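# Slide the door fully open with a mobile manipulator

## Task

Get the sliding door completely open so it stays open on its own once the robot lets go, without moving anything else from its starting place, without slamming the door in either direction, and without the robot tipping over or finishing in a tilted state.

## Robot and tools

Robot: a Hello Robot Stretch 4, about 1.6 m tall. It has an omni-wheel base (rim no more than 0.23 m from the base origin), a lift riding a vertical mast, one arm that telescopes forward, a three-joint wrist and a two-finger gripper. There is a single arm, so joint targets go in one dictionary keyed by joint name.

Frames: the base frame sits on the floor below the base centre, x ahead, y to the left, z up. hand_pose is reported in it and marks the point between the fingers, 0.015 m back from the tips; with all wrist joints at zero its axes line up with the base frame. The printed hand position may be slightly wrong. The odometry frame is wherever the base frame was when the scene began.

Tool execute_actions: argument "actions" is a list holding one action or none (empty list = just report state and pictures). Optional "cameras": a list from head_camera, head_left_camera, head_right_camera, wrist_camera, all; omitted, null or ["all"] gives every camera, [] gives none. An action may contain "base", "joints", or both, plus optional "pace" and "contact_limits"; alternatively it contains only {"end_of_arm": "enable_torque"}, which re-powers any wrist or gripper motor that shut itself off so it holds in place. Base and joint motions begin together and may finish at different times.

"base" carries exactly one relative move, measured from where the base last reported itself: {"translate_m": d} straight forward (+) or back, -2 to 2 m; {"strafe_m": d} sideways, left positive, -2 to 2 m; {"rotate_rad": d} turn in place, counter-clockwise from above positive, -3.2 to 3.2 rad. These are offsets, never poses.

"joints" holds absolute target positions: lift_m 0 to 1.2 (tolerance 0.004); arm_m extension 0 to 0.55 (0.004); wrist_yaw_rad -1.134 to 4.276 (0 points ahead, positive turns left, 3.14 is stowed backward, above 3.4 the arm may obstruct); wrist_pitch_rad -1.117 to 4.259 (0 level, 1.57 pointing down); wrist_roll_rad -1.117 to 4.259 (0 puts both fingers level, positive turns clockwise viewed from behind the gripper); gripper_m finger gap 0 to 0.08 (0.002). A joint target past its limits is clipped and the result notes it; any other bad value or unknown key rejects the whole call. Joints or base omitted from an action may keep driving toward earlier targets without the status showing it. One action runs at most 15 s. To unfold the wrist at the start, send lift_m 0.4 and wrist_yaw_rad 0 together.

"pace": "slow", "default", "fast", "max" (base up to 0.1/0.3/0.4/0.6 m/s and 1/2/3/4 rad/s; with the lift above 0.2 these shrink, down to 0.3 m/s and 1 rad/s at 1.2). "contact_limits": only key arm_m, 0 (gentlest) to 0.75 (firmest), default 0.5; exceeding it ends the motion with contact_stop.

Tool wait: "seconds" 0 to 10; commands nothing new and returns the same report as an empty action. Tool zoom_image: "camera" plus "region" [x0, y0, x1, y1] in pixels from the top-left of that camera's latest full image, at most 504 by 504. Tool finished_scene: "scene" is the current scene number; it ends the scene irreversibly and states whether the goal was met. Replying with no tool call ends everything. If a result reports a stop, later motion, wait and finish calls in that same reply are skipped.

Results: base_status and joint_status say how each motion ended: done (for the base, wheels turned the commanded amount, slip included); off_target (resting short and maybe still pushing); contact_stop_at_<key> (hit something; part holds, or the lift, arm or wheels go slack and may sink or roll); limit_stop_at_<name>, e.g. tilt (leaning beyond 6 degrees: lift, arm, wheels slack until upright) or own_body (self-collision guard; moving away is still allowed); time_out; torque_fault (motor limp until enable_torque). on_its_own lists uncommanded behaviour; "held at" there is the held target, not the position. lidar_m: 12 distances from the base origin, 30-degree sectors starting straight ahead and going counter-clockwise (4th left, 7th behind, 10th right); "-" means nothing seen or closer than 0.25 m; it misses glass, thin legs and much behind. wrist_depth_mm: 7x7 grid of median depths, 100 to 2000 mm, top-left first. base_odometry is wheel-based, heading -3.142 to 3.142 left positive; if turned_by_wheels and turned_by_imu differ by over about 0.1 rad, the base slipped or bumped something. base_tilt in degrees, forward and right positive, with a fixed bias up to about 1.5. motor_effort gives percent of maximum, positive toward larger joint values, peak in brackets; for wheel_0..2 positive turns the base right. A grip reading off_target usually means something is between the fingers; gripper effort staying beyond about 50 trips a torque fault.

Cameras: head_camera high on the mast, looking forward and downward (turn the base to aim it); head_left_camera and head_right_camera are fisheyes beside it, angled more steeply and showing the base and arm; wrist_camera looks along the fingers, tips near the bottom of its image. Calibration figures are given per camera in OpenCV form and may be slightly off.

Cautions: move the door gently at slow pace with modest contact limits so it does not bang at either end; avoid hard shoves or sustained pulls with a high gripper, which can tip the robot; do not disturb other objects; make sure the door remains open after releasing it before finishing. Less robot motion time is better.

Each tool is called after "Call:" as name(argument=value, ...), one argument or row to a line, values as JSON.

## Session

Call:
execute_actions(
  actions=[],
)

Scene clock: 0.00 s.
base_odometry: x=+0.000 y=+0.000 heading=+0.000 (m, m, rad; odometry frame)
turned_by_wheels: +0.000 (rad since the last result)
turned_by_imu: +0.000 (rad since the last result)
base_tilt: forward=+0.4 right=+0.8 (deg)
lidar_m: 0.88 1.06 1.15 2.32 1.39 0.81 0.69 0.79 1.01 1.44 1.45 0.95
base_status: not commanded
joint_positions: lift_m=+0.121 arm_m=+0.001 wrist_yaw_rad=+3.198 wrist_pitch_rad=-0.001 wrist_roll_rad=+0.013 gripper_m=+0.040
joint_status: not commanded
motor_effort: lift_m=+19 arm_m=-1 wrist_yaw_rad=+0 wrist_pitch_rad=-7 wrist_roll_rad=-1 gripper_m=-1 wheel_0=+0 wheel_1=+0 wheel_2=+0 (%)
hand_pose: x=-0.0451 y=+0.0752 z=+0.2998 quat_wxyz=(-0.028, +0.000, +0.007, +1.000) (m; base frame)
wrist_depth_mm: - 129 820 842 878 904 931 / - 116 148 842 878 917 946 / - 122 159 854 891 917 931 / 132 132 831 866 891 917 946 / 854 878 831 842 904 946 960 / 831 854 831 854 139 931 960 / 223 - 421 732 - - 732
pictures: head_camera, head_left_camera, head_right_camera, wrist_camera
Images, in order (width x height): head_camera 420x560, head_left_camera 420x672, head_right_camera 420x672, wrist_camera 616x392.

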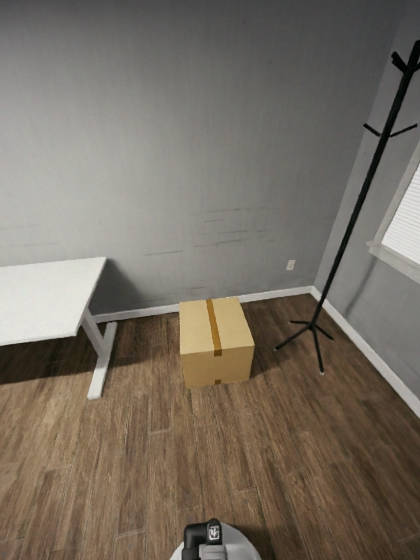

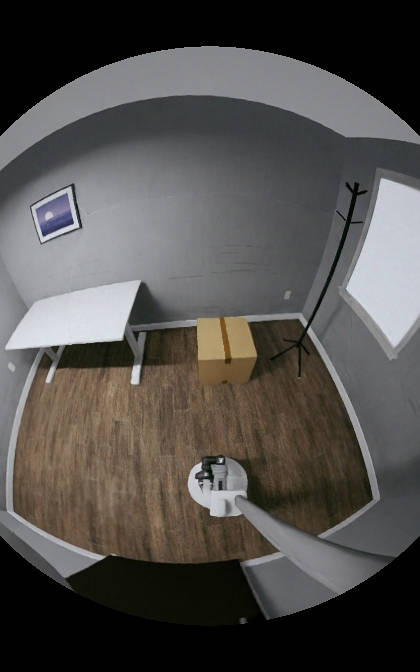

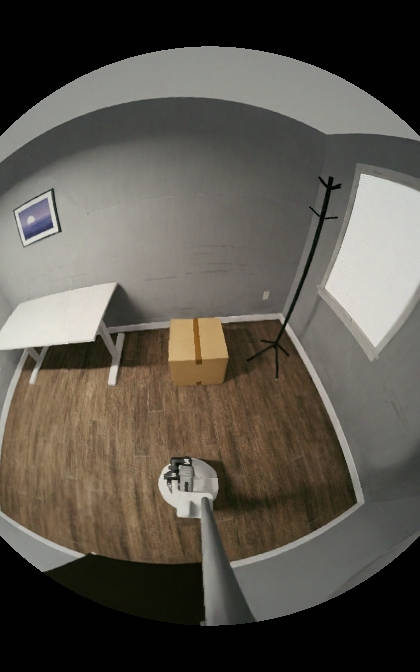

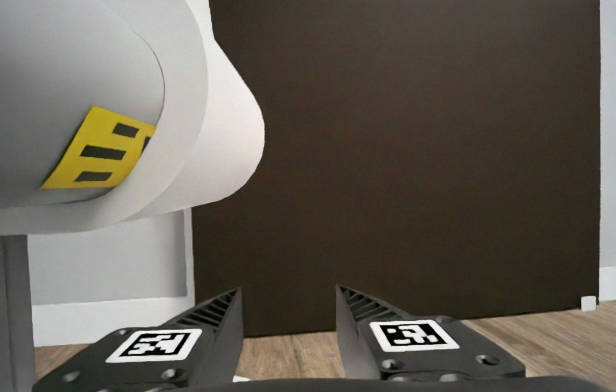

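Call:
execute_actions(
  actions=[
    {"base":{"rotate_rad":-3.0},"joints":{"lift_m":0.8,"wrist_yaw_rad":0,"gripper_m":0.08}},
  ],
)

Scene clock: 3.73 s.
base_odometry: x=+0.000 y=+0.000 heading=-3.000 (m, m, rad; odometry frame)
turned_by_wheels: -3.000 (rad since the last result)
turned_by_imu: -2.955 (rad since the last result)
base_tilt: forward=+0.4 right=+0.7 (deg)
lidar_m: 0.65 0.85 1.16 1.43 1.35 0.91 0.89 1.07 1.35 2.31 1.06 0.77
base_status: done
joint_positions: lift_m=+0.800 arm_m=+0.001 wrist_yaw_rad=+0.000 wrist_pitch_rad=-0.001 wrist_roll_rad=+0.013 gripper_m=+0.080
joint_status: all done
motor_effort: lift_m=+23(24) arm_m=-2(1) wrist_yaw_rad=-1(5) wrist_pitch_rad=-6(8) wrist_roll_rad=+2(2) gripper_m=+1(2) wheel_0=+1(8) wheel_1=+0(9) wheel_2=+0(6) (%)
hand_pose: x=+0.3849 y=-0.0874 z=+0.9780 quat_wxyz=(+1.000, +0.007, +0.000, +0.000) (m; base frame)
wrist_depth_mm: 544 554 492 500 504 508 508 / 549 549 496 500 504 517 512 / 554 559 496 500 508 512 512 / 554 564 492 504 508 512 525 / 564 569 504 508 512 521 521 / 569 559 504 508 163 521 530 / - 116 517 517 330 - -
pictures: head_camera, head_left_camera, head_right_camera, wrist_camera
camera_calibration (this result's frames):
wrist_camera: T_world_to_cam=[[-0.0457425, -0.998194, -0.0389287, -0.0385515], [-0.0404851, 0.0407899, -0.998347, 1.04273], [0.998133, -0.0440909, -0.0422778, -0.191666], [0, 0, 0, 1]] pos_world=[0.23176, -0.0894656, 1.03141]
Images, in order (width x height): head_camera 420x560, head_left_camera 420x672, head_right_camera 420x672, wrist_camera 616x392.

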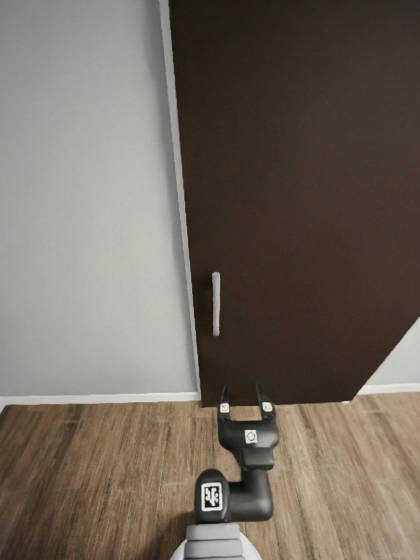

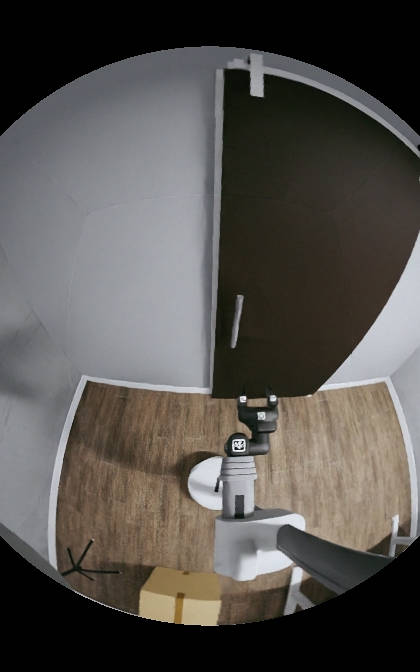

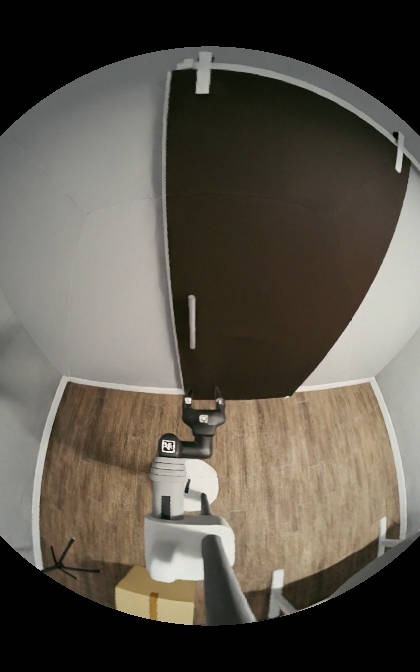

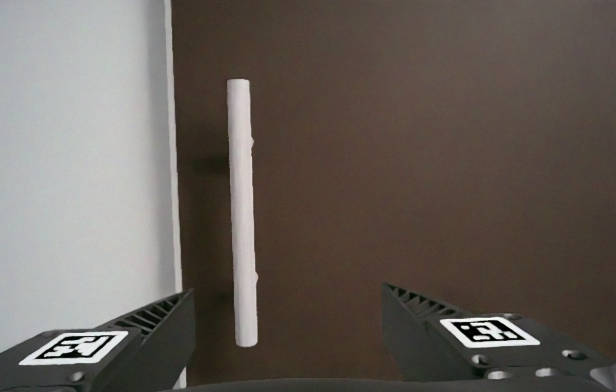

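Call:
execute_actions(
  actions=[
    {"base":{"strafe_m":0.065},"joints":{"lift_m":0.83,"arm_m":0.2}},
  ],
  cameras=["wrist_camera","head_camera"],
)

Scene clock: 5.93 s.
base_odometry: x=+0.009 y=-0.064 heading=-3.000 (m, m, rad; odometry frame)
turned_by_wheels: +0.000 (rad since the last result)
turned_by_imu: +0.000 (rad since the last result)
base_tilt: forward=+0.4 right=+0.7 (deg)
lidar_m: 0.67 0.83 1.15 1.36 1.31 0.90 0.88 1.09 1.36 2.37 1.05 0.76
base_status: done
joint_positions: lift_m=+0.830 arm_m=+0.199 wrist_yaw_rad=+0.000 wrist_pitch_rad=-0.001 wrist_roll_rad=+0.013 gripper_m=+0.080
joint_status: all done
motor_effort: lift_m=+23(24) arm_m=+5(6) wrist_yaw_rad=-1(0) wrist_pitch_rad=-7(9) wrist_roll_rad=+2(1) gripper_m=+1(1) wheel_0=+0(8) wheel_1=-1(5) wheel_2=+1(1) (%)
hand_pose: x=+0.5827 y=-0.0874 z=+1.0080 quat_wxyz=(+1.000, +0.007, +0.000, +0.000) (m; base frame)
wrist_depth_mm: 359 364 300 304 306 310 314 / 362 364 304 304 309 312 315 / 364 366 307 249 312 315 319 / 368 366 309 307 315 319 319 / 370 373 310 310 315 319 322 / 370 373 312 315 163 320 325 / - 117 314 315 231 - -
pictures: head_camera, wrist_camera
camera_calibration (this result's frames):
wrist_camera: T_world_to_cam=[[-0.0456468, -0.998199, -0.0389318, -0.0283698], [-0.0404261, 0.0407864, -0.99835, 1.08067], [0.998139, -0.0439976, -0.042215, -0.387852], [0, 0, 0, 1]] pos_world=[0.429523, -0.0894601, 1.06141]
Images, in order (width x height): head_camera 420x560, wrist_camera 616x392.

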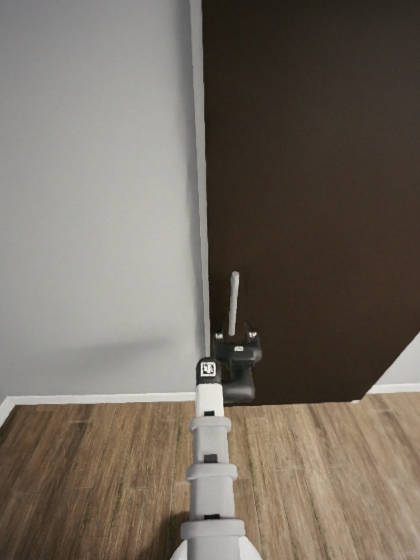

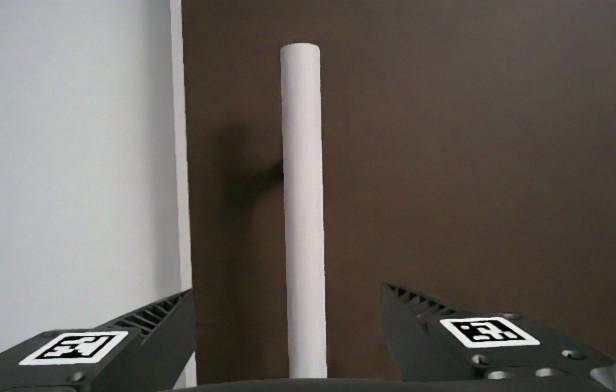

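Call:
execute_actions(
  actions=[
    {"joints":{"arm_m":0.325}},
  ],
  cameras=[],
)

Call:
execute_actions(
  actions=[
    {"base":{"strafe_m":-0.3},"pace":"slow"},
  ],
  cameras=["wrist_camera","head_right_camera"],
)

Scene clock: 7.73 s.
base_odometry: x=+0.009 y=-0.064 heading=-3.000 (m, m, rad; odometry frame)
turned_by_wheels: +0.000 (rad since the last result)
turned_by_imu: +0.000 (rad since the last result)
base_tilt: forward=+0.3 right=+0.8 (deg)
lidar_m: 0.67 0.83 1.16 1.37 1.29 0.91 0.88 1.11 1.35 2.36 1.03 0.76
base_status: not commanded
joint_positions: lift_m=+0.830 arm_m=+0.324 wrist_yaw_rad=+0.000 wrist_pitch_rad=-0.001 wrist_roll_rad=+0.013 gripper_m=+0.080
joint_status: all done
motor_effort: lift_m=+23(23) arm_m=+5(4) wrist_yaw_rad=-1(0) wrist_pitch_rad=-7(8) wrist_roll_rad=+0(1) gripper_m=+1(1) wheel_0=+0(0) wheel_1=-1(0) wheel_2=+1(0) (%)
hand_pose: x=+0.7077 y=-0.0874 z=+1.0080 quat_wxyz=(+1.000, +0.007, +0.000, +0.000) (m; base frame)
wrist_depth_mm: 241 179 181 115 183 185 187 / 242 180 181 116 186 186 188 / 243 182 183 118 187 188 190 / 245 184 184 118 189 189 191 / 248 185 186 120 190 191 193 / 249 185 187 121 163 191 195 / - 117 189 122 137 - -
pictures: none
No camera images: the call's "cameras" was empty. Leave "cameras" out to get every camera's image.

Scene clock: 11.87 s.
base_odometry: x=-0.034 y=+0.233 heading=-3.000 (m, m, rad; odometry frame)
turned_by_wheels: +0.000 (rad since the last result)
turned_by_imu: +0.010 (rad since the last result)
base_tilt: forward=+0.4 right=+0.7 (deg)
lidar_m: 0.68 0.82 1.17 1.66 1.52 0.93 0.92 0.95 1.34 2.08 1.03 0.77
base_status: done
joint_positions: lift_m=+0.830 arm_m=+0.324 wrist_yaw_rad=+0.000 wrist_pitch_rad=-0.001 wrist_roll_rad=+0.013 gripper_m=+0.080
joint_status: not commanded
motor_effort: lift_m=+23(23) arm_m=+5(5) wrist_yaw_rad=-1(67) wrist_pitch_rad=-8(7) wrist_roll_rad=+1(4) gripper_m=+0(1) wheel_0=+0(32) wheel_1=-1(12) wheel_2=+0(11) (%)
hand_pose: x=+0.7078 y=-0.0874 z=+1.0080 quat_wxyz=(+1.000, +0.007, +0.000, +0.000) (m; base frame)
wrist_depth_mm: 173 173 111 177 178 179 180 / 175 175 111 178 179 180 182 / 177 177 112 179 180 182 183 / 178 178 112 180 182 183 185 / 179 179 113 182 183 185 186 / - 180 113 184 163 185 187 / - 117 114 184 165 - -
pictures: head_right_camera, wrist_camera
camera_calibration (this result's frames):
wrist_camera: T_world_to_cam=[[-0.0455397, -0.998204, -0.0389343, -0.0227118], [-0.0403739, 0.040782, -0.998352, 1.08571], [0.998146, -0.0438927, -0.0421585, -0.512736], [0, 0, 0, 1]] pos_world=[0.554586, -0.0894538, 1.06142]
Images, in order (width x height): head_right_camera 420x672, wrist_camera 616x392.

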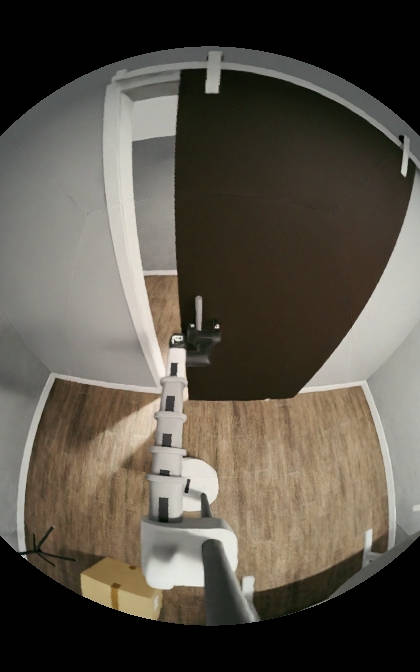

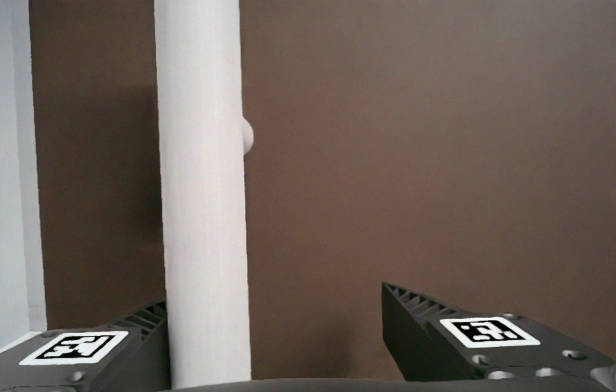

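Call:
execute_actions(
  actions=[
    {"base":{"strafe_m":-0.5},"joints":{"arm_m":0.305},"pace":"slow"},
  ],
)

Scene clock: 18.13 s.
base_odometry: x=-0.105 y=+0.727 heading=-3.000 (m, m, rad; odometry frame)
turned_by_wheels: +0.000 (rad since the last result)
turned_by_imu: +0.011 (rad since the last result)
base_tilt: forward=+0.4 right=+0.7 (deg)
lidar_m: 0.63 1.08 1.16 2.17 1.26 1.15 0.93 0.99 1.42 1.58 0.97 0.72
base_status: done
joint_positions: lift_m=+0.830 arm_m=+0.305 wrist_yaw_rad=+0.000 wrist_pitch_rad=-0.001 wrist_roll_rad=+0.013 gripper_m=+0.080
joint_status: all done
motor_effort: lift_m=+23(23) arm_m=-1(11) wrist_yaw_rad=+0(68) wrist_pitch_rad=-8(7) wrist_roll_rad=+0(0) gripper_m=-1(1) wheel_0=+0(23) wheel_1=+0(4) wheel_2=+0(19) (%)
hand_pose: x=+0.6888 y=-0.0874 z=+1.0080 quat_wxyz=(+1.000, +0.007, +0.000, +0.000) (m; base frame)
wrist_depth_mm: 176 177 114 179 179 180 180 / 178 178 114 180 181 182 182 / 180 179 114 181 182 183 184 / 181 180 115 182 183 184 185 / - 182 116 183 185 186 186 / - 183 116 185 163 187 187 / - 117 116 186 165 - -
pictures: head_camera, head_left_camera, head_right_camera, wrist_camera
camera_calibration (this result's frames):
wrist_camera: T_world_to_cam=[[-0.0455332, -0.998204, -0.0389317, -0.0235796], [-0.0404287, 0.0407816, -0.99835, 1.08497], [0.998144, -0.0438841, -0.042213, -0.493783], [0, 0, 0, 1]] pos_world=[0.535657, -0.0894533, 1.06142]
Images, in order (width x height): head_camera 420x560, head_left_camera 420x672, head_right_camera 420x672, wrist_camera 616x392.

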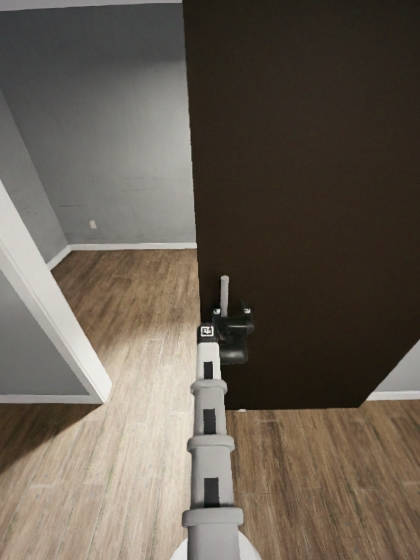

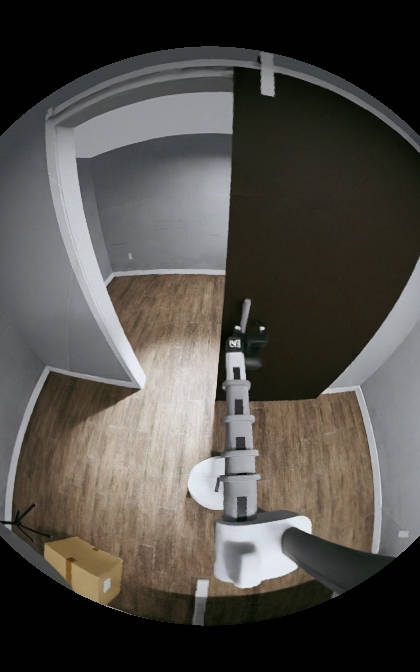

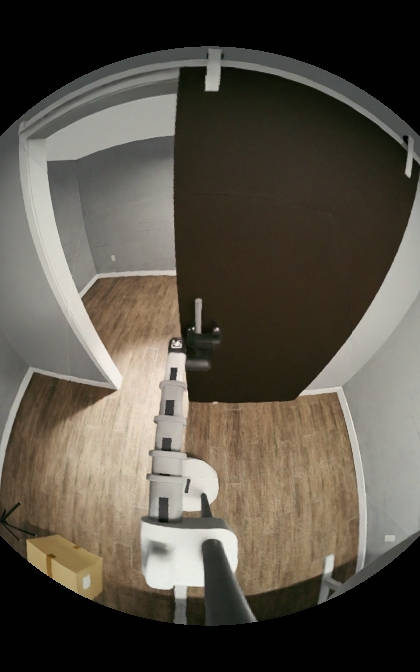

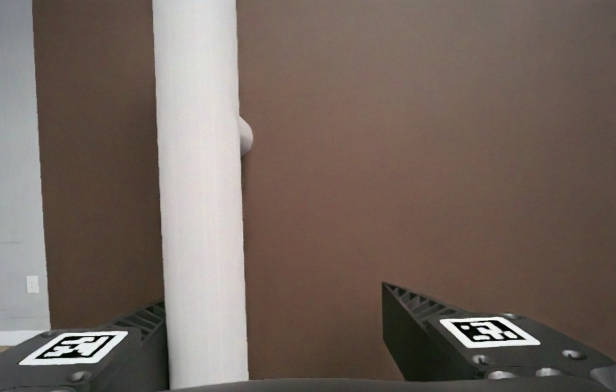

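Door ~1 m wide, moved ~0.75.

Call:
execute_actions(
  actions=[
    {"base":{"strafe_m":-0.16},"joints":{"arm_m":0.295},"pace":"slow"},
  ],
)

Scene clock: 21.10 s.
base_odometry: x=-0.128 y=+0.886 heading=-3.000 (m, m, rad; odometry frame)
turned_by_wheels: +0.000 (rad since the last result)
turned_by_imu: +0.004 (rad since the last result)
base_tilt: forward=+0.4 right=+0.6 (deg)
lidar_m: 0.65 1.24 1.18 2.33 1.26 0.99 0.94 1.00 1.41 1.42 0.98 0.73
base_status: done
joint_positions: lift_m=+0.830 arm_m=+0.296 wrist_yaw_rad=+0.000 wrist_pitch_rad=-0.001 wrist_roll_rad=+0.013 gripper_m=+0.080
joint_status: all done
motor_effort: lift_m=+23(23) arm_m=-3(13) wrist_yaw_rad=+0(64) wrist_pitch_rad=-7(8) wrist_roll_rad=+1(0) gripper_m=+0(0) wheel_0=+0(21) wheel_1=-2(3) wheel_2=+1(17) (%)
hand_pose: x=+0.6792 y=-0.0873 z=+1.0080 quat_wxyz=(+1.000, +0.007, +0.000, +0.000) (m; base frame)
wrist_depth_mm: 180 181 116 182 182 183 183 / 182 181 116 183 184 184 185 / - 183 117 184 185 186 186 / - 184 117 185 187 186 187 / - 186 118 187 187 188 189 / - 186 119 189 163 189 191 / - 117 120 190 167 - -
pictures: head_camera, head_left_camera, head_right_camera, wrist_camera
camera_calibration (this result's frames):
wrist_camera: T_world_to_cam=[[-0.0454606, -0.998207, -0.0389401, -0.0240447], [-0.0402497, 0.040779, -0.998357, 1.0845], [0.998155, -0.0438186, -0.0420314, -0.484335], [0, 0, 0, 1]] pos_world=[0.525999, -0.0894494, 1.06143]
Images, in order (width x height): head_camera 420x560, head_left_camera 420x672, head_right_camera 420x672, wrist_camera 616x392.

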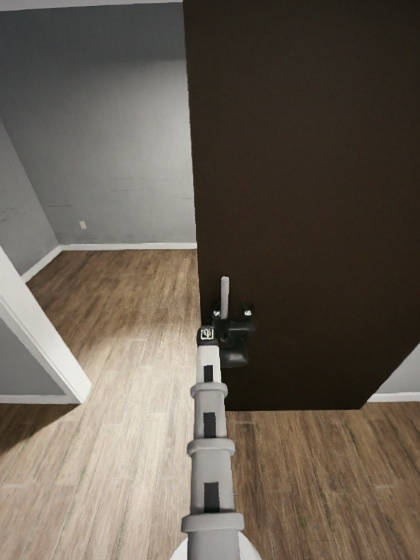

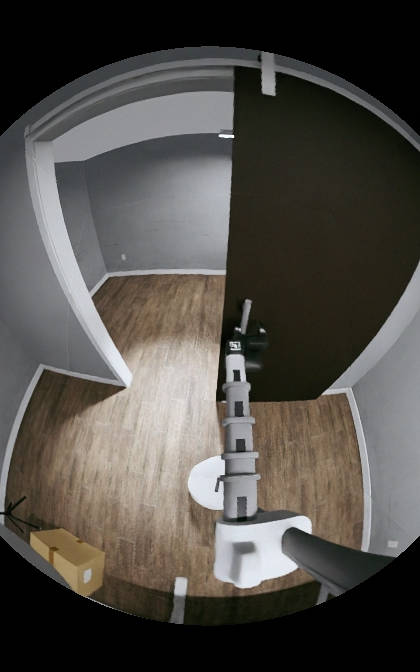

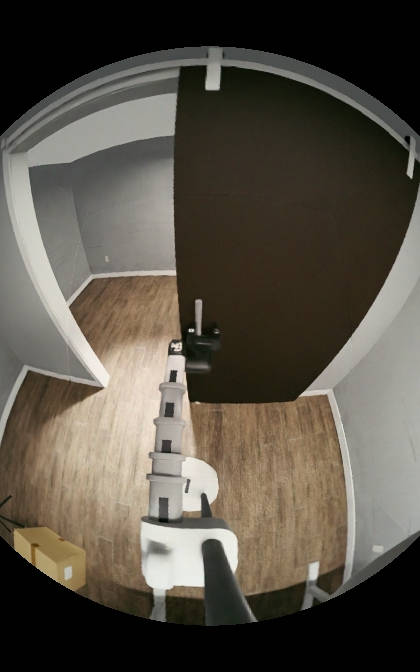

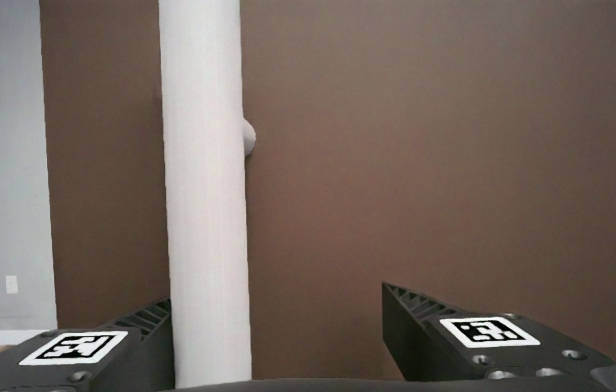

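Call:
execute_actions(
  actions=[
    {"base":{"strafe_m":-0.04},"pace":"slow"},
  ],
  cameras=["wrist_camera","head_right_camera"],
)

Scene clock: 22.87 s.
base_odometry: x=-0.133 y=+0.925 heading=-3.000 (m, m, rad; odometry frame)
turned_by_wheels: +0.000 (rad since the last result)
turned_by_imu: +0.001 (rad since the last result)
base_tilt: forward=+0.3 right=+0.6 (deg)
lidar_m: 0.64 1.30 1.23 2.37 1.29 0.98 0.94 1.00 1.42 1.37 0.97 0.72
base_status: done
joint_positions: lift_m=+0.830 arm_m=+0.295 wrist_yaw_rad=+0.000 wrist_pitch_rad=-0.001 wrist_roll_rad=+0.013 gripper_m=+0.080
joint_status: not commanded
motor_effort: lift_m=+23(23) arm_m=-1(3) wrist_yaw_rad=+0(56) wrist_pitch_rad=-6(6) wrist_roll_rad=+1(5) gripper_m=+0(1) wheel_0=+2(23) wheel_1=-2(7) wheel_2=+1(8) (%)
hand_pose: x=+0.6788 y=-0.0874 z=+1.0080 quat_wxyz=(+1.000, +0.007, +0.000, +0.000) (m; base frame)
wrist_depth_mm: - 179 115 180 181 182 182 / - 181 117 182 182 183 183 / - 182 119 183 184 185 186 / - 184 121 185 185 186 187 / - 185 185 186 187 187 188 / - 185 145 187 163 188 189 / - 117 144 188 167 - -
pictures: head_right_camera, wrist_camera
camera_calibration (this result's frames):
wrist_camera: T_world_to_cam=[[-0.0454809, -0.998206, -0.0389415, -0.0240516], [-0.0402162, 0.0407798, -0.998358, 1.08447], [0.998155, -0.0438402, -0.0419987, -0.483977], [0, 0, 0, 1]] pos_world=[0.525604, -0.0894507, 1.06143]
Images, in order (width x height): head_right_camera 420x672, wrist_camera 616x392.

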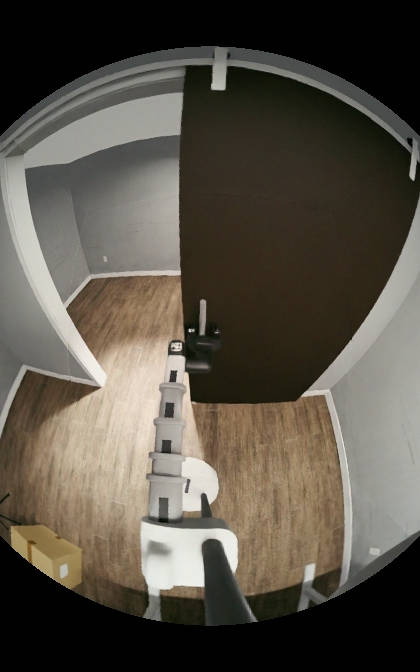

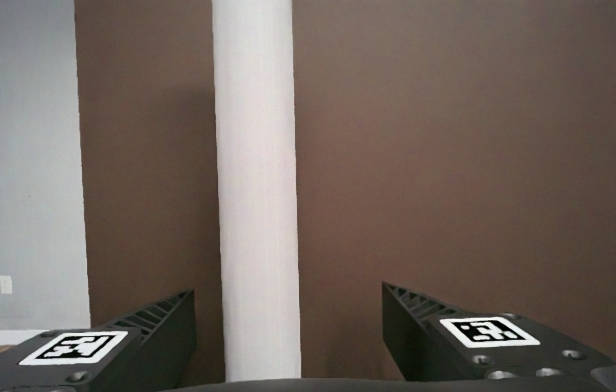

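Settled into the end detent.

Call:
finished_scene(
  scene=1,
)

The scene is finished: the task was done.


## Next scene

The same job, from a new start.

Call:
execute_actions(
  actions=[],
)

Scene clock: 0.00 s.
base_odometry: x=+0.000 y=+0.000 heading=+0.000 (m, m, rad; odometry frame)
turned_by_wheels: +0.000 (rad since the last result)
turned_by_imu: +0.000 (rad since the last result)
base_tilt: forward=+0.5 right=+0.7 (deg)
lidar_m: 0.99 0.95 0.82 1.12 1.83 1.31 0.86 0.81 0.84 1.22 1.86 1.73
base_status: not commanded
joint_positions: lift_m=+0.232 arm_m=+0.001 wrist_yaw_rad=+3.161 wrist_pitch_rad=-0.001 wrist_roll_rad=+0.013 gripper_m=+0.040
joint_status: not commanded
motor_effort: lift_m=+19 arm_m=-1 wrist_yaw_rad=+1 wrist_pitch_rad=-6 wrist_roll_rad=+1 gripper_m=-1 wheel_0=+0 wheel_1=+0 wheel_2=+0 (%)
hand_pose: x=-0.0421 y=+0.0832 z=+0.4106 quat_wxyz=(-0.010, +0.000, +0.007, +1.000) (m; base frame)
wrist_depth_mm: - 132 1008 1182 1430 1708 1576 / - 124 237 1229 1397 1756 1576 / - 133 196 1205 1397 1661 1618 / 121 134 976 1229 1464 1661 1661 / 798 891 1008 1205 1430 1661 1618 / 798 878 960 1182 140 1308 1308 / 798 - 150 976 - - 991
pictures: head_camera, head_left_camera, head_right_camera, wrist_camera
camera_calibration (this result's frames):
wrist_camera: T_world_to_cam=[[0.0262049, 0.998898, -0.0389292, -0.0730333], [0.0412324, -0.0399895, -0.998349, 0.46218], [-0.998806, 0.0245565, -0.0422349, 0.128295], [0, 0, 0, 1]] pos_world=[0.110999, 0.0882847, 0.463993]
Images, in order (width x height): head_camera 420x560, head_left_camera 420x672, head_right_camera 420x672, wrist_camera 616x392.

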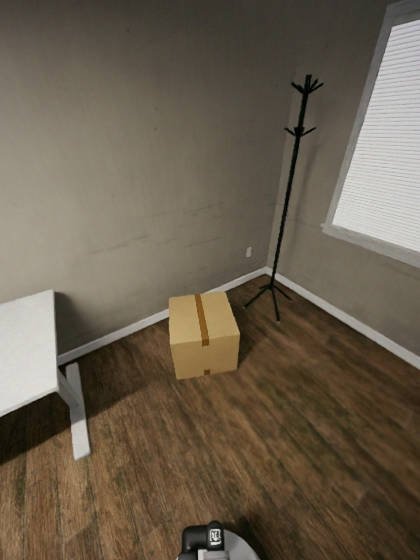

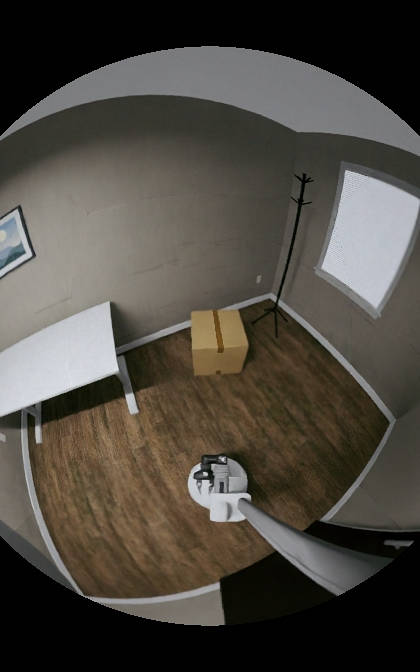

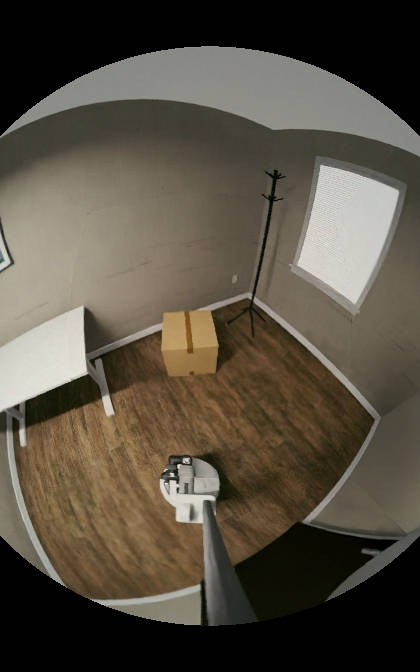

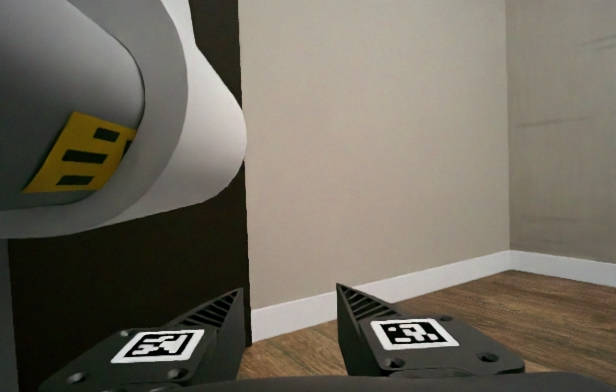

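Call:
execute_actions(
  actions=[
    {"base":{"rotate_rad":-2.6},"joints":{"lift_m":0.83,"wrist_yaw_rad":0,"gripper_m":0.08}},
  ],
  cameras=[],
)

Call:
execute_actions(
  actions=[
    {"base":{"strafe_m":0.5},"joints":{"arm_m":0.15}},
  ],
  cameras=["wrist_camera","head_camera"],
)

Scene clock: 3.60 s.
base_odometry: x=+0.000 y=+0.000 heading=-2.600 (m, m, rad; odometry frame)
turned_by_wheels: -2.600 (rad since the last result)
turned_by_imu: -2.561 (rad since the last result)
base_tilt: forward=+0.5 right=+0.7 (deg)
lidar_m: 0.79 0.83 1.27 1.85 1.75 0.97 0.89 0.83 1.21 1.82 1.20 0.84
base_status: done
joint_positions: lift_m=+0.830 arm_m=+0.001 wrist_yaw_rad=+0.000 wrist_pitch_rad=-0.001 wrist_roll_rad=+0.013 gripper_m=+0.080
joint_status: all done
motor_effort: lift_m=+23(25) arm_m=-1(1) wrist_yaw_rad=+1(5) wrist_pitch_rad=-7(7) wrist_roll_rad=+2(0) gripper_m=+1(1) wheel_0=-1(9) wheel_1=-2(3) wheel_2=-2(7) (%)
hand_pose: x=+0.3850 y=-0.0874 z=+1.0080 quat_wxyz=(+1.000, +0.007, +0.000, +0.000) (m; base frame)
wrist_depth_mm: 574 580 591 591 597 603 661 / 574 585 591 591 597 603 676 / 580 591 597 597 609 609 676 / 591 591 597 603 603 615 683 / 591 603 603 615 615 621 683 / 597 597 609 609 165 621 691 / - 114 609 615 384 - -
pictures: none
No camera images: the call's "cameras" was empty. Leave "cameras" out to get every camera's image.

Scene clock: 6.60 s.
base_odometry: x=+0.258 y=-0.429 heading=-2.600 (m, m, rad; odometry frame)
turned_by_wheels: +0.000 (rad since the last result)
turned_by_imu: -0.001 (rad since the last result)
base_tilt: forward=+0.4 right=+0.7 (deg)
lidar_m: 0.76 0.91 1.27 1.37 1.41 0.81 0.81 1.06 1.16 2.31 1.16 0.85
base_status: done
joint_positions: lift_m=+0.830 arm_m=+0.149 wrist_yaw_rad=+0.000 wrist_pitch_rad=-0.001 wrist_roll_rad=+0.013 gripper_m=+0.080
joint_status: all done
motor_effort: lift_m=+23(23) arm_m=+5(5) wrist_yaw_rad=+0(1) wrist_pitch_rad=-4(8) wrist_roll_rad=+0(2) gripper_m=+1(1) wheel_0=+1(12) wheel_1=-1(7) wheel_2=-1(1) (%)
hand_pose: x=+0.5327 y=-0.0874 z=+1.0080 quat_wxyz=(+1.000, +0.007, +0.000, +0.000) (m; base frame)
wrist_depth_mm: 496 500 500 452 459 462 466 / 500 500 508 455 459 466 469 / 500 508 508 455 462 469 473 / 504 508 512 462 466 473 477 / 504 517 512 462 469 477 480 / 517 512 512 466 165 469 480 / - 114 521 469 310 - -
pictures: head_camera, wrist_camera
camera_calibration (this result's frames):
wrist_camera: T_world_to_cam=[[-0.0456733, -0.998198, -0.0389256, -0.0306483], [-0.0404254, 0.0407813, -0.99835, 1.07871], [0.998138, -0.0440244, -0.0422152, -0.337931], [0, 0, 0, 1]] pos_world=[0.379509, -0.0894613, 1.06147]
Images, in order (width x height): head_camera 420x560, wrist_camera 616x392.

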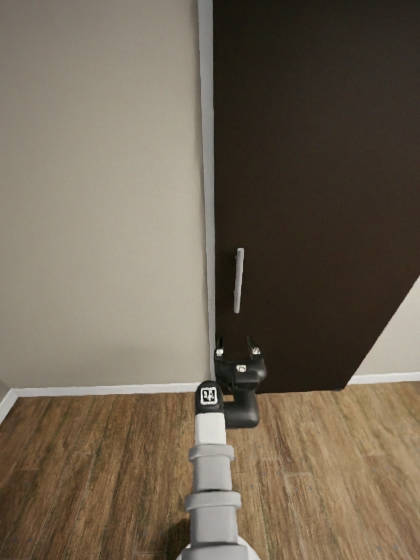

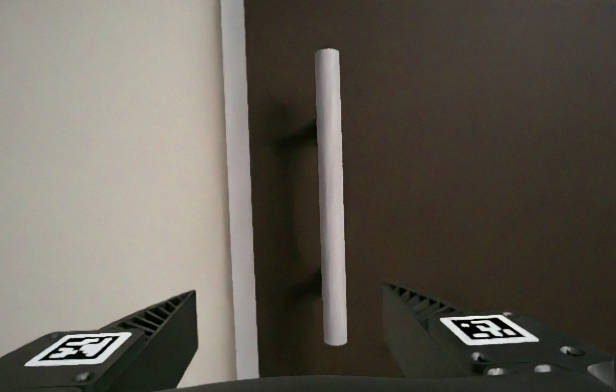

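Call:
execute_actions(
  actions=[
    {"base":{"strafe_m":-0.04},"joints":{"lift_m":0.88,"arm_m":0.3}},
  ],
  cameras=["wrist_camera"],
)

Call:
execute_actions(
  actions=[
    {"joints":{"arm_m":0.408}},
  ],
  cameras=["wrist_camera"],
)

Call:
execute_actions(
  actions=[
    {"base":{"strafe_m":-0.75},"pace":"slow"},
  ],
  cameras=["wrist_camera","head_right_camera"],
)

Scene clock: 8.80 s.
base_odometry: x=+0.237 y=-0.394 heading=-2.600 (m, m, rad; odometry frame)
turned_by_wheels: +0.000 (rad since the last result)
turned_by_imu: +0.000 (rad since the last result)
base_tilt: forward=+0.5 right=+0.7 (deg)
lidar_m: 0.76 0.92 1.29 1.39 1.47 0.82 0.82 1.04 1.19 2.28 1.17 0.84
base_status: done
joint_positions: lift_m=+0.880 arm_m=+0.299 wrist_yaw_rad=+0.000 wrist_pitch_rad=-0.001 wrist_roll_rad=+0.013 gripper_m=+0.080
joint_status: all done
motor_effort: lift_m=+24(25) arm_m=+5(6) wrist_yaw_rad=+1(2) wrist_pitch_rad=-8(8) wrist_roll_rad=+0(1) gripper_m=+1(0) wheel_0=+1(9) wheel_1=+1(7) wheel_2=-1(0) (%)
hand_pose: x=+0.6827 y=-0.0874 z=+1.0580 quat_wxyz=(+1.000, +0.007, +0.000, +0.000) (m; base frame)
wrist_depth_mm: 353 355 303 304 309 312 314 / 353 355 306 306 310 314 317 / 357 357 309 310 312 315 319 / 359 362 309 312 315 319 320 / 362 364 314 314 317 322 324 / 364 366 315 317 165 324 327 / - 114 317 317 234 - -
pictures: wrist_camera
camera_calibration (this result's frames):
wrist_camera: T_world_to_cam=[[-0.0456382, -0.998199, -0.0389277, -0.0218679], [-0.040383, 0.04078, -0.998352, 1.1346], [0.998141, -0.0439909, -0.0421714, -0.485598], [0, 0, 0, 1]] pos_world=[0.529516, -0.0894593, 1.1114]
Images, in order (width x height): wrist_camera 616x392.

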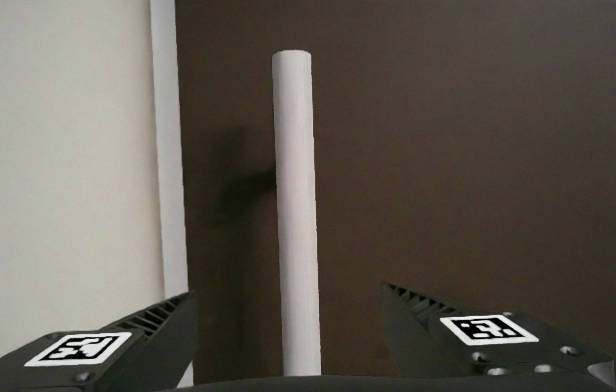

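Scene clock: 10.13 s.
base_odometry: x=+0.237 y=-0.394 heading=-2.600 (m, m, rad; odometry frame)
turned_by_wheels: +0.000 (rad since the last result)
turned_by_imu: +0.000 (rad since the last result)
base_tilt: forward=+0.4 right=+0.7 (deg)
lidar_m: 0.76 0.92 1.29 1.41 1.46 0.81 0.80 1.05 1.17 2.27 1.18 0.86
base_status: not commanded
joint_positions: lift_m=+0.880 arm_m=+0.407 wrist_yaw_rad=+0.000 wrist_pitch_rad=-0.001 wrist_roll_rad=+0.013 gripper_m=+0.080
joint_status: all done
motor_effort: lift_m=+23(24) arm_m=+5(5) wrist_yaw_rad=+2(0) wrist_pitch_rad=-8(7) wrist_roll_rad=+1(1) gripper_m=+0(1) wheel_0=+0(1) wheel_1=+1(1) wheel_2=-1(1) (%)
hand_pose: x=+0.7907 y=-0.0874 z=+1.0580 quat_wxyz=(+1.000, +0.007, +0.000, +0.000) (m; base frame)
wrist_depth_mm: 251 198 199 135 203 204 206 / 251 200 200 136 204 206 206 / 253 201 202 137 205 207 209 / 254 202 203 137 207 208 211 / 256 204 204 138 209 210 212 / 257 204 206 139 165 211 213 / - 115 208 141 179 - -
pictures: wrist_camera
camera_calibration (this result's frames):
wrist_camera: T_world_to_cam=[[-0.0456415, -0.998199, -0.0389261, -0.0169396], [-0.0404186, 0.0407801, -0.99835, 1.13898], [0.99814, -0.0439928, -0.042207, -0.593343], [0, 0, 0, 1]] pos_world=[0.637502, -0.0894594, 1.11139]
Images, in order (width x height): wrist_camera 616x392.

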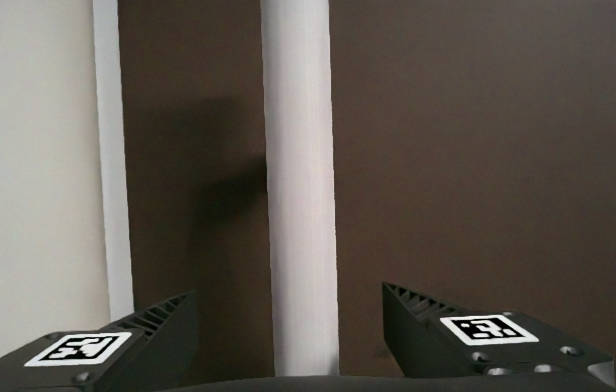

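Scene clock: 18.77 s.
base_odometry: x=-0.150 y=+0.248 heading=-2.599 (m, m, rad; odometry frame)
turned_by_wheels: +0.001 (rad since the last result)
turned_by_imu: +0.015 (rad since the last result)
base_tilt: forward=+0.3 right=+0.6 (deg)
lidar_m: 0.76 1.12 1.28 2.17 1.19 1.12 0.79 0.86 1.19 1.53 1.13 0.83
base_status: done
joint_positions: lift_m=+0.880 arm_m=+0.407 wrist_yaw_rad=+0.006 wrist_pitch_rad=-0.001 wrist_roll_rad=+0.013 gripper_m=+0.080
joint_status: not commanded
on_its_own: wrist_yaw_rad is at rest, and its effort (-17) is outside its rest range (-13 to +13)
motor_effort: lift_m=+23(24) arm_m=+5(5) wrist_yaw_rad=-17(54) wrist_pitch_rad=-7(7) wrist_roll_rad=+2(0) gripper_m=+0(1) wheel_0=+10(34) wheel_1=+3(8) wheel_2=+2(8) (%)
hand_pose: x=+0.7912 y=-0.0862 z=+1.0580 quat_wxyz=(+1.000, +0.007, +0.000, +0.003) (m; base frame)
wrist_depth_mm: 181 181 118 182 183 183 184 / 182 182 118 183 183 185 185 / - 184 119 185 185 186 186 / - 186 119 186 187 188 187 / - 187 120 189 188 189 190 / - 187 120 190 164 190 191 / - 115 121 191 168 - -
pictures: head_right_camera, wrist_camera
camera_calibration (this result's frames):
wrist_camera: T_world_to_cam=[[-0.0398897, -0.998446, -0.0389242, -0.0202644], [-0.0406451, 0.0405443, -0.998351, 1.13911], [0.998377, -0.0382418, -0.0421992, -0.593532], [0, 0, 0, 1]] pos_world=[0.638059, -0.0891151, 1.1114]
Images, in order (width x height): head_right_camera 420x672, wrist_camera 616x392.

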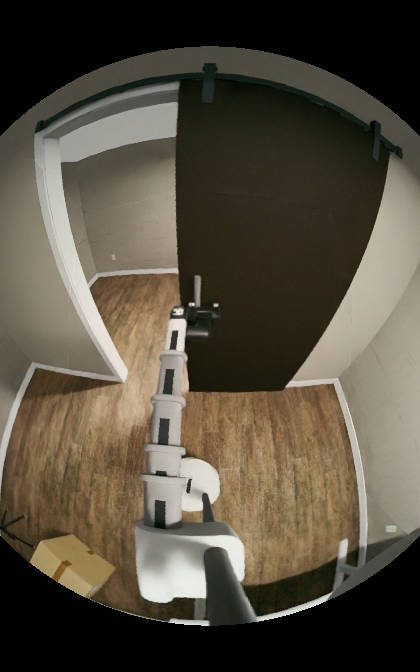

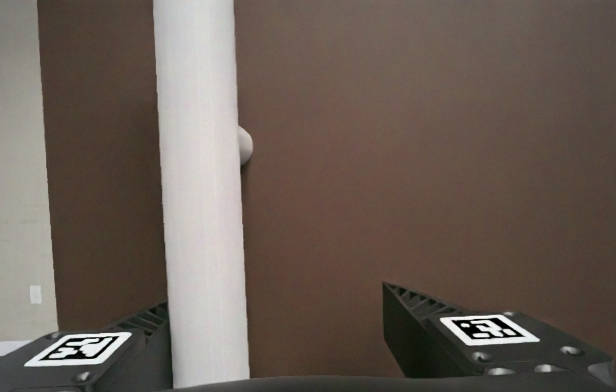

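Call:
execute_actions(
  actions=[
    {"base":{"strafe_m":-0.12},"pace":"slow"},
  ],
  cameras=["wrist_camera","head_right_camera"],
)

Scene clock: 21.30 s.
base_odometry: x=-0.212 y=+0.351 heading=-2.598 (m, m, rad; odometry frame)
turned_by_wheels: +0.001 (rad since the last result)
turned_by_imu: +0.003 (rad since the last result)
base_tilt: forward=+0.5 right=+0.8 (deg)
lidar_m: 0.73 1.20 1.24 2.27 1.24 1.19 0.78 0.85 1.26 1.40 1.10 0.83
base_status: done
joint_positions: lift_m=+0.880 arm_m=+0.407 wrist_yaw_rad=+0.006 wrist_pitch_rad=-0.001 wrist_roll_rad=+0.013 gripper_m=+0.080
joint_status: not commanded
on_its_own: wrist_yaw_rad is at rest, and its effort (-16) is outside its rest range (-13 to +13)
motor_effort: lift_m=+24(24) arm_m=+5(5) wrist_yaw_rad=-16(35) wrist_pitch_rad=-8(7) wrist_roll_rad=+3(1) gripper_m=+0(0) wheel_0=+9(27) wheel_1=+3(4) wheel_2=+2(6) (%)
hand_pose: x=+0.7912 y=-0.0862 z=+1.0580 quat_wxyz=(+1.000, +0.007, +0.000, +0.003) (m; base frame)
wrist_depth_mm: 178 178 116 179 179 179 180 / 180 179 116 180 181 181 181 / 180 180 116 181 182 182 183 / - 182 116 182 183 183 185 / - 183 116 183 185 185 185 / - 184 117 185 164 185 187 / - 115 117 186 167 - -
pictures: head_right_camera, wrist_camera
camera_calibration (this result's frames):
wrist_camera: T_world_to_cam=[[-0.0401859, -0.998434, -0.0389225, -0.0200948], [-0.0406741, 0.0405563, -0.998349, 1.13912], [0.998364, -0.0385364, -0.0422401, -0.593485], [0, 0, 0, 1]] pos_world=[0.638039, -0.0891328, 1.11139]
Images, in order (width x height): head_right_camera 420x672, wrist_camera 616x392.

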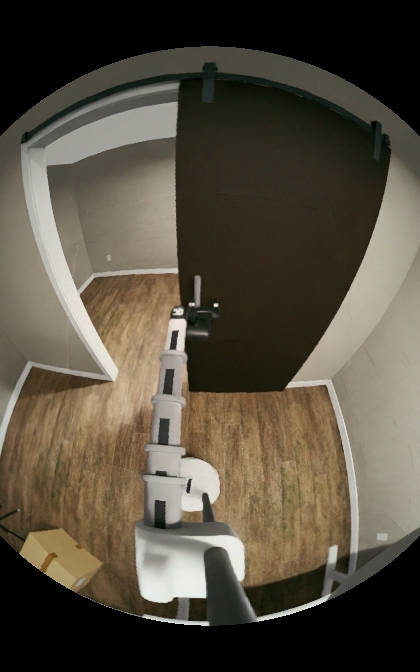

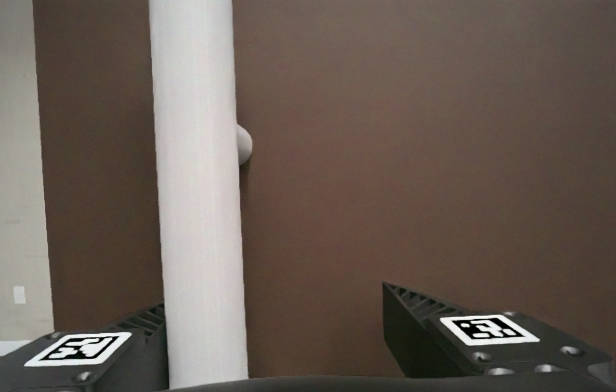

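Call:
execute_actions(
  actions=[
    {"base":{"strafe_m":-0.035},"pace":"slow"},
  ],
  cameras=["wrist_camera"],
)

Scene clock: 22.83 s.
base_odometry: x=-0.230 y=+0.380 heading=-2.596 (m, m, rad; odometry frame)
turned_by_wheels: +0.002 (rad since the last result)
turned_by_imu: +0.002 (rad since the last result)
base_tilt: forward=+0.4 right=+0.7 (deg)
lidar_m: 0.74 1.21 1.27 2.33 1.26 0.82 0.81 0.87 1.19 1.38 1.10 0.81
base_status: done
joint_positions: lift_m=+0.880 arm_m=+0.407 wrist_yaw_rad=+0.007 wrist_pitch_rad=-0.001 wrist_roll_rad=+0.013 gripper_m=+0.080
joint_status: not commanded
on_its_own: wrist_yaw_rad is at rest, and its effort (-19) is outside its rest range (-13 to +13)
motor_effort: lift_m=+23(24) arm_m=+5(5) wrist_yaw_rad=-19(32) wrist_pitch_rad=-6(7) wrist_roll_rad=+1(1) gripper_m=+0(1) wheel_0=+13(28) wheel_1=+4(10) wheel_2=+3(5) (%)
hand_pose: x=+0.7914 y=-0.0859 z=+1.0579 quat_wxyz=(+1.000, +0.007, +0.000, +0.004) (m; base frame)
wrist_depth_mm: 177 177 114 177 178 178 178 / 179 178 114 178 179 179 179 / 180 179 115 180 180 180 180 / 182 180 115 181 181 182 181 / - 182 115 182 183 183 183 / - 183 115 183 165 184 183 / - 114 116 185 166 - -
pictures: wrist_camera
camera_calibration (this result's frames):
wrist_camera: T_world_to_cam=[[-0.0384725, -0.998501, -0.0389199, -0.0210879], [-0.0407922, 0.0404856, -0.998347, 1.13919], [0.998427, -0.0368212, -0.0422886, -0.593473], [0, 0, 0, 1]] pos_world=[0.638198, -0.0890296, 1.11139]
Images, in order (width x height): wrist_camera 616x392.

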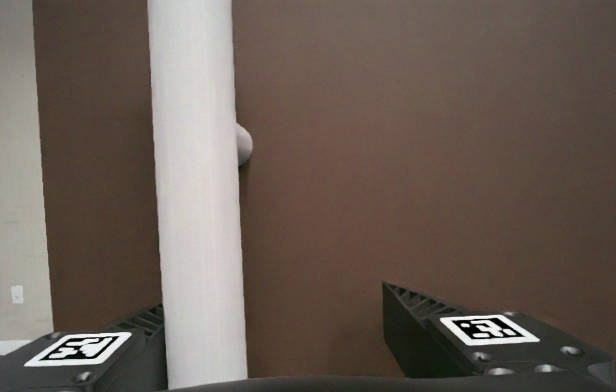

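Call:
execute_actions(
  actions=[
    {"base":{"strafe_m":-0.03},"pace":"slow"},
  ],
  cameras=["wrist_camera"],
)

Scene clock: 24.47 s.
base_odometry: x=-0.245 y=+0.406 heading=-2.592 (m, m, rad; odometry frame)
turned_by_wheels: +0.004 (rad since the last result)
turned_by_imu: +0.022 (rad since the last result)
base_tilt: forward=+0.3 right=+0.5 (deg)
lidar_m: 0.72 1.23 1.31 2.31 1.26 0.83 0.80 0.86 1.30 1.36 1.08 0.80
base_status: done
joint_positions: lift_m=+0.880 arm_m=+0.407 wrist_yaw_rad=+0.020 wrist_pitch_rad=-0.001 wrist_roll_rad=+0.013 gripper_m=+0.080
joint_status: not commanded
on_its_own: wrist_yaw_rad is at rest, and its effort (-55) is outside its rest range (-13 to +13)
motor_effort: lift_m=+23(24) arm_m=+4(5) wrist_yaw_rad=-55(68) wrist_pitch_rad=-8(10) wrist_roll_rad=+1(3) gripper_m=-1(0) wheel_0=+29(36) wheel_1=+12(14) wheel_2=+12(14) (%)
hand_pose: x=+0.7925 y=-0.0832 z=+1.0580 quat_wxyz=(+1.000, +0.007, +0.000, +0.010) (m; base frame)
wrist_depth_mm: 178 176 112 173 171 170 168 / 180 177 112 175 173 170 170 / - 179 112 176 174 172 171 / - 180 113 177 175 173 173 / - 181 112 178 176 175 174 / - 182 113 179 165 175 174 / - 113 113 181 163 - -
pictures: wrist_camera
camera_calibration (this result's frames):
wrist_camera: T_world_to_cam=[[-0.0262081, -0.998899, -0.0389186, -0.0281752], [-0.0411499, 0.039977, -0.998353, 1.13942], [0.998809, -0.0245634, -0.0421523, -0.593959], [0, 0, 0, 1]] pos_world=[0.6394, -0.0882844, 1.11141]
Images, in order (width x height): wrist_camera 616x392.

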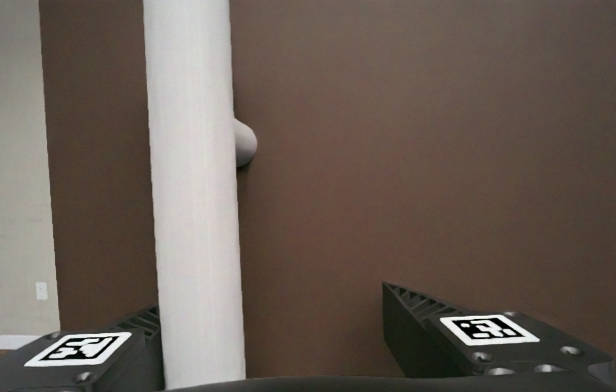

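Call:
execute_actions(
  actions=[
    {"base":{"strafe_m":0.035}},
  ],
  cameras=["wrist_camera"],
)

Scene clock: 25.67 s.
base_odometry: x=-0.227 y=+0.376 heading=-2.592 (m, m, rad; odometry frame)
turned_by_wheels: +0.000 (rad since the last result)
turned_by_imu: -0.001 (rad since the last result)
base_tilt: forward=+0.5 right=+0.7 (deg)
lidar_m: 0.71 1.21 1.32 2.27 1.23 0.84 0.78 0.88 1.28 1.39 1.08 0.82
base_status: done
joint_positions: lift_m=+0.880 arm_m=+0.407 wrist_yaw_rad=+0.000 wrist_pitch_rad=-0.001 wrist_roll_rad=+0.013 gripper_m=+0.080
joint_status: not commanded
motor_effort: lift_m=+23(23) arm_m=+4(4) wrist_yaw_rad=-1(57) wrist_pitch_rad=-7(8) wrist_roll_rad=+2(0) gripper_m=-1(0) wheel_0=+0(25) wheel_1=+0(15) wheel_2=-1(12) (%)
hand_pose: x=+0.7909 y=-0.0874 z=+1.0579 quat_wxyz=(+1.000, +0.007, +0.000, +0.000) (m; base frame)
wrist_depth_mm: - 177 111 176 176 176 176 / - 178 113 177 177 177 177 / - 179 115 178 178 178 178 / - 180 118 180 179 180 180 / - 181 181 180 181 181 180 / - 183 143 182 164 182 181 / - 115 141 183 165 - -
pictures: wrist_camera
camera_calibration (this result's frames):
wrist_camera: T_world_to_cam=[[-0.0455386, -0.998204, -0.038912, -0.0170055], [-0.0406313, 0.040771, -0.998342, 1.13911], [0.998136, -0.0438821, -0.042415, -0.593297], [0, 0, 0, 1]] pos_world=[0.6377, -0.0894526, 1.11139]
Images, in order (width x height): wrist_camera 616x392.

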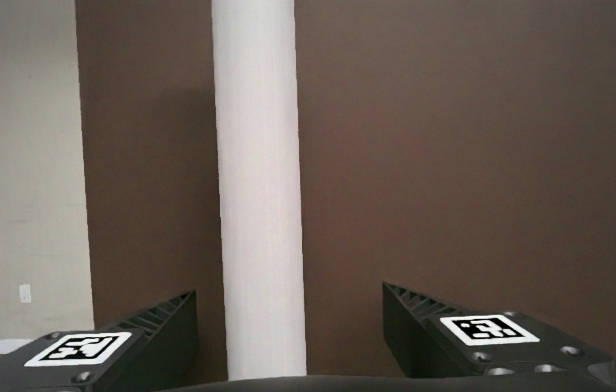

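Call:
finished_scene(
  scene=2,
)

The scene is finished: the task was done.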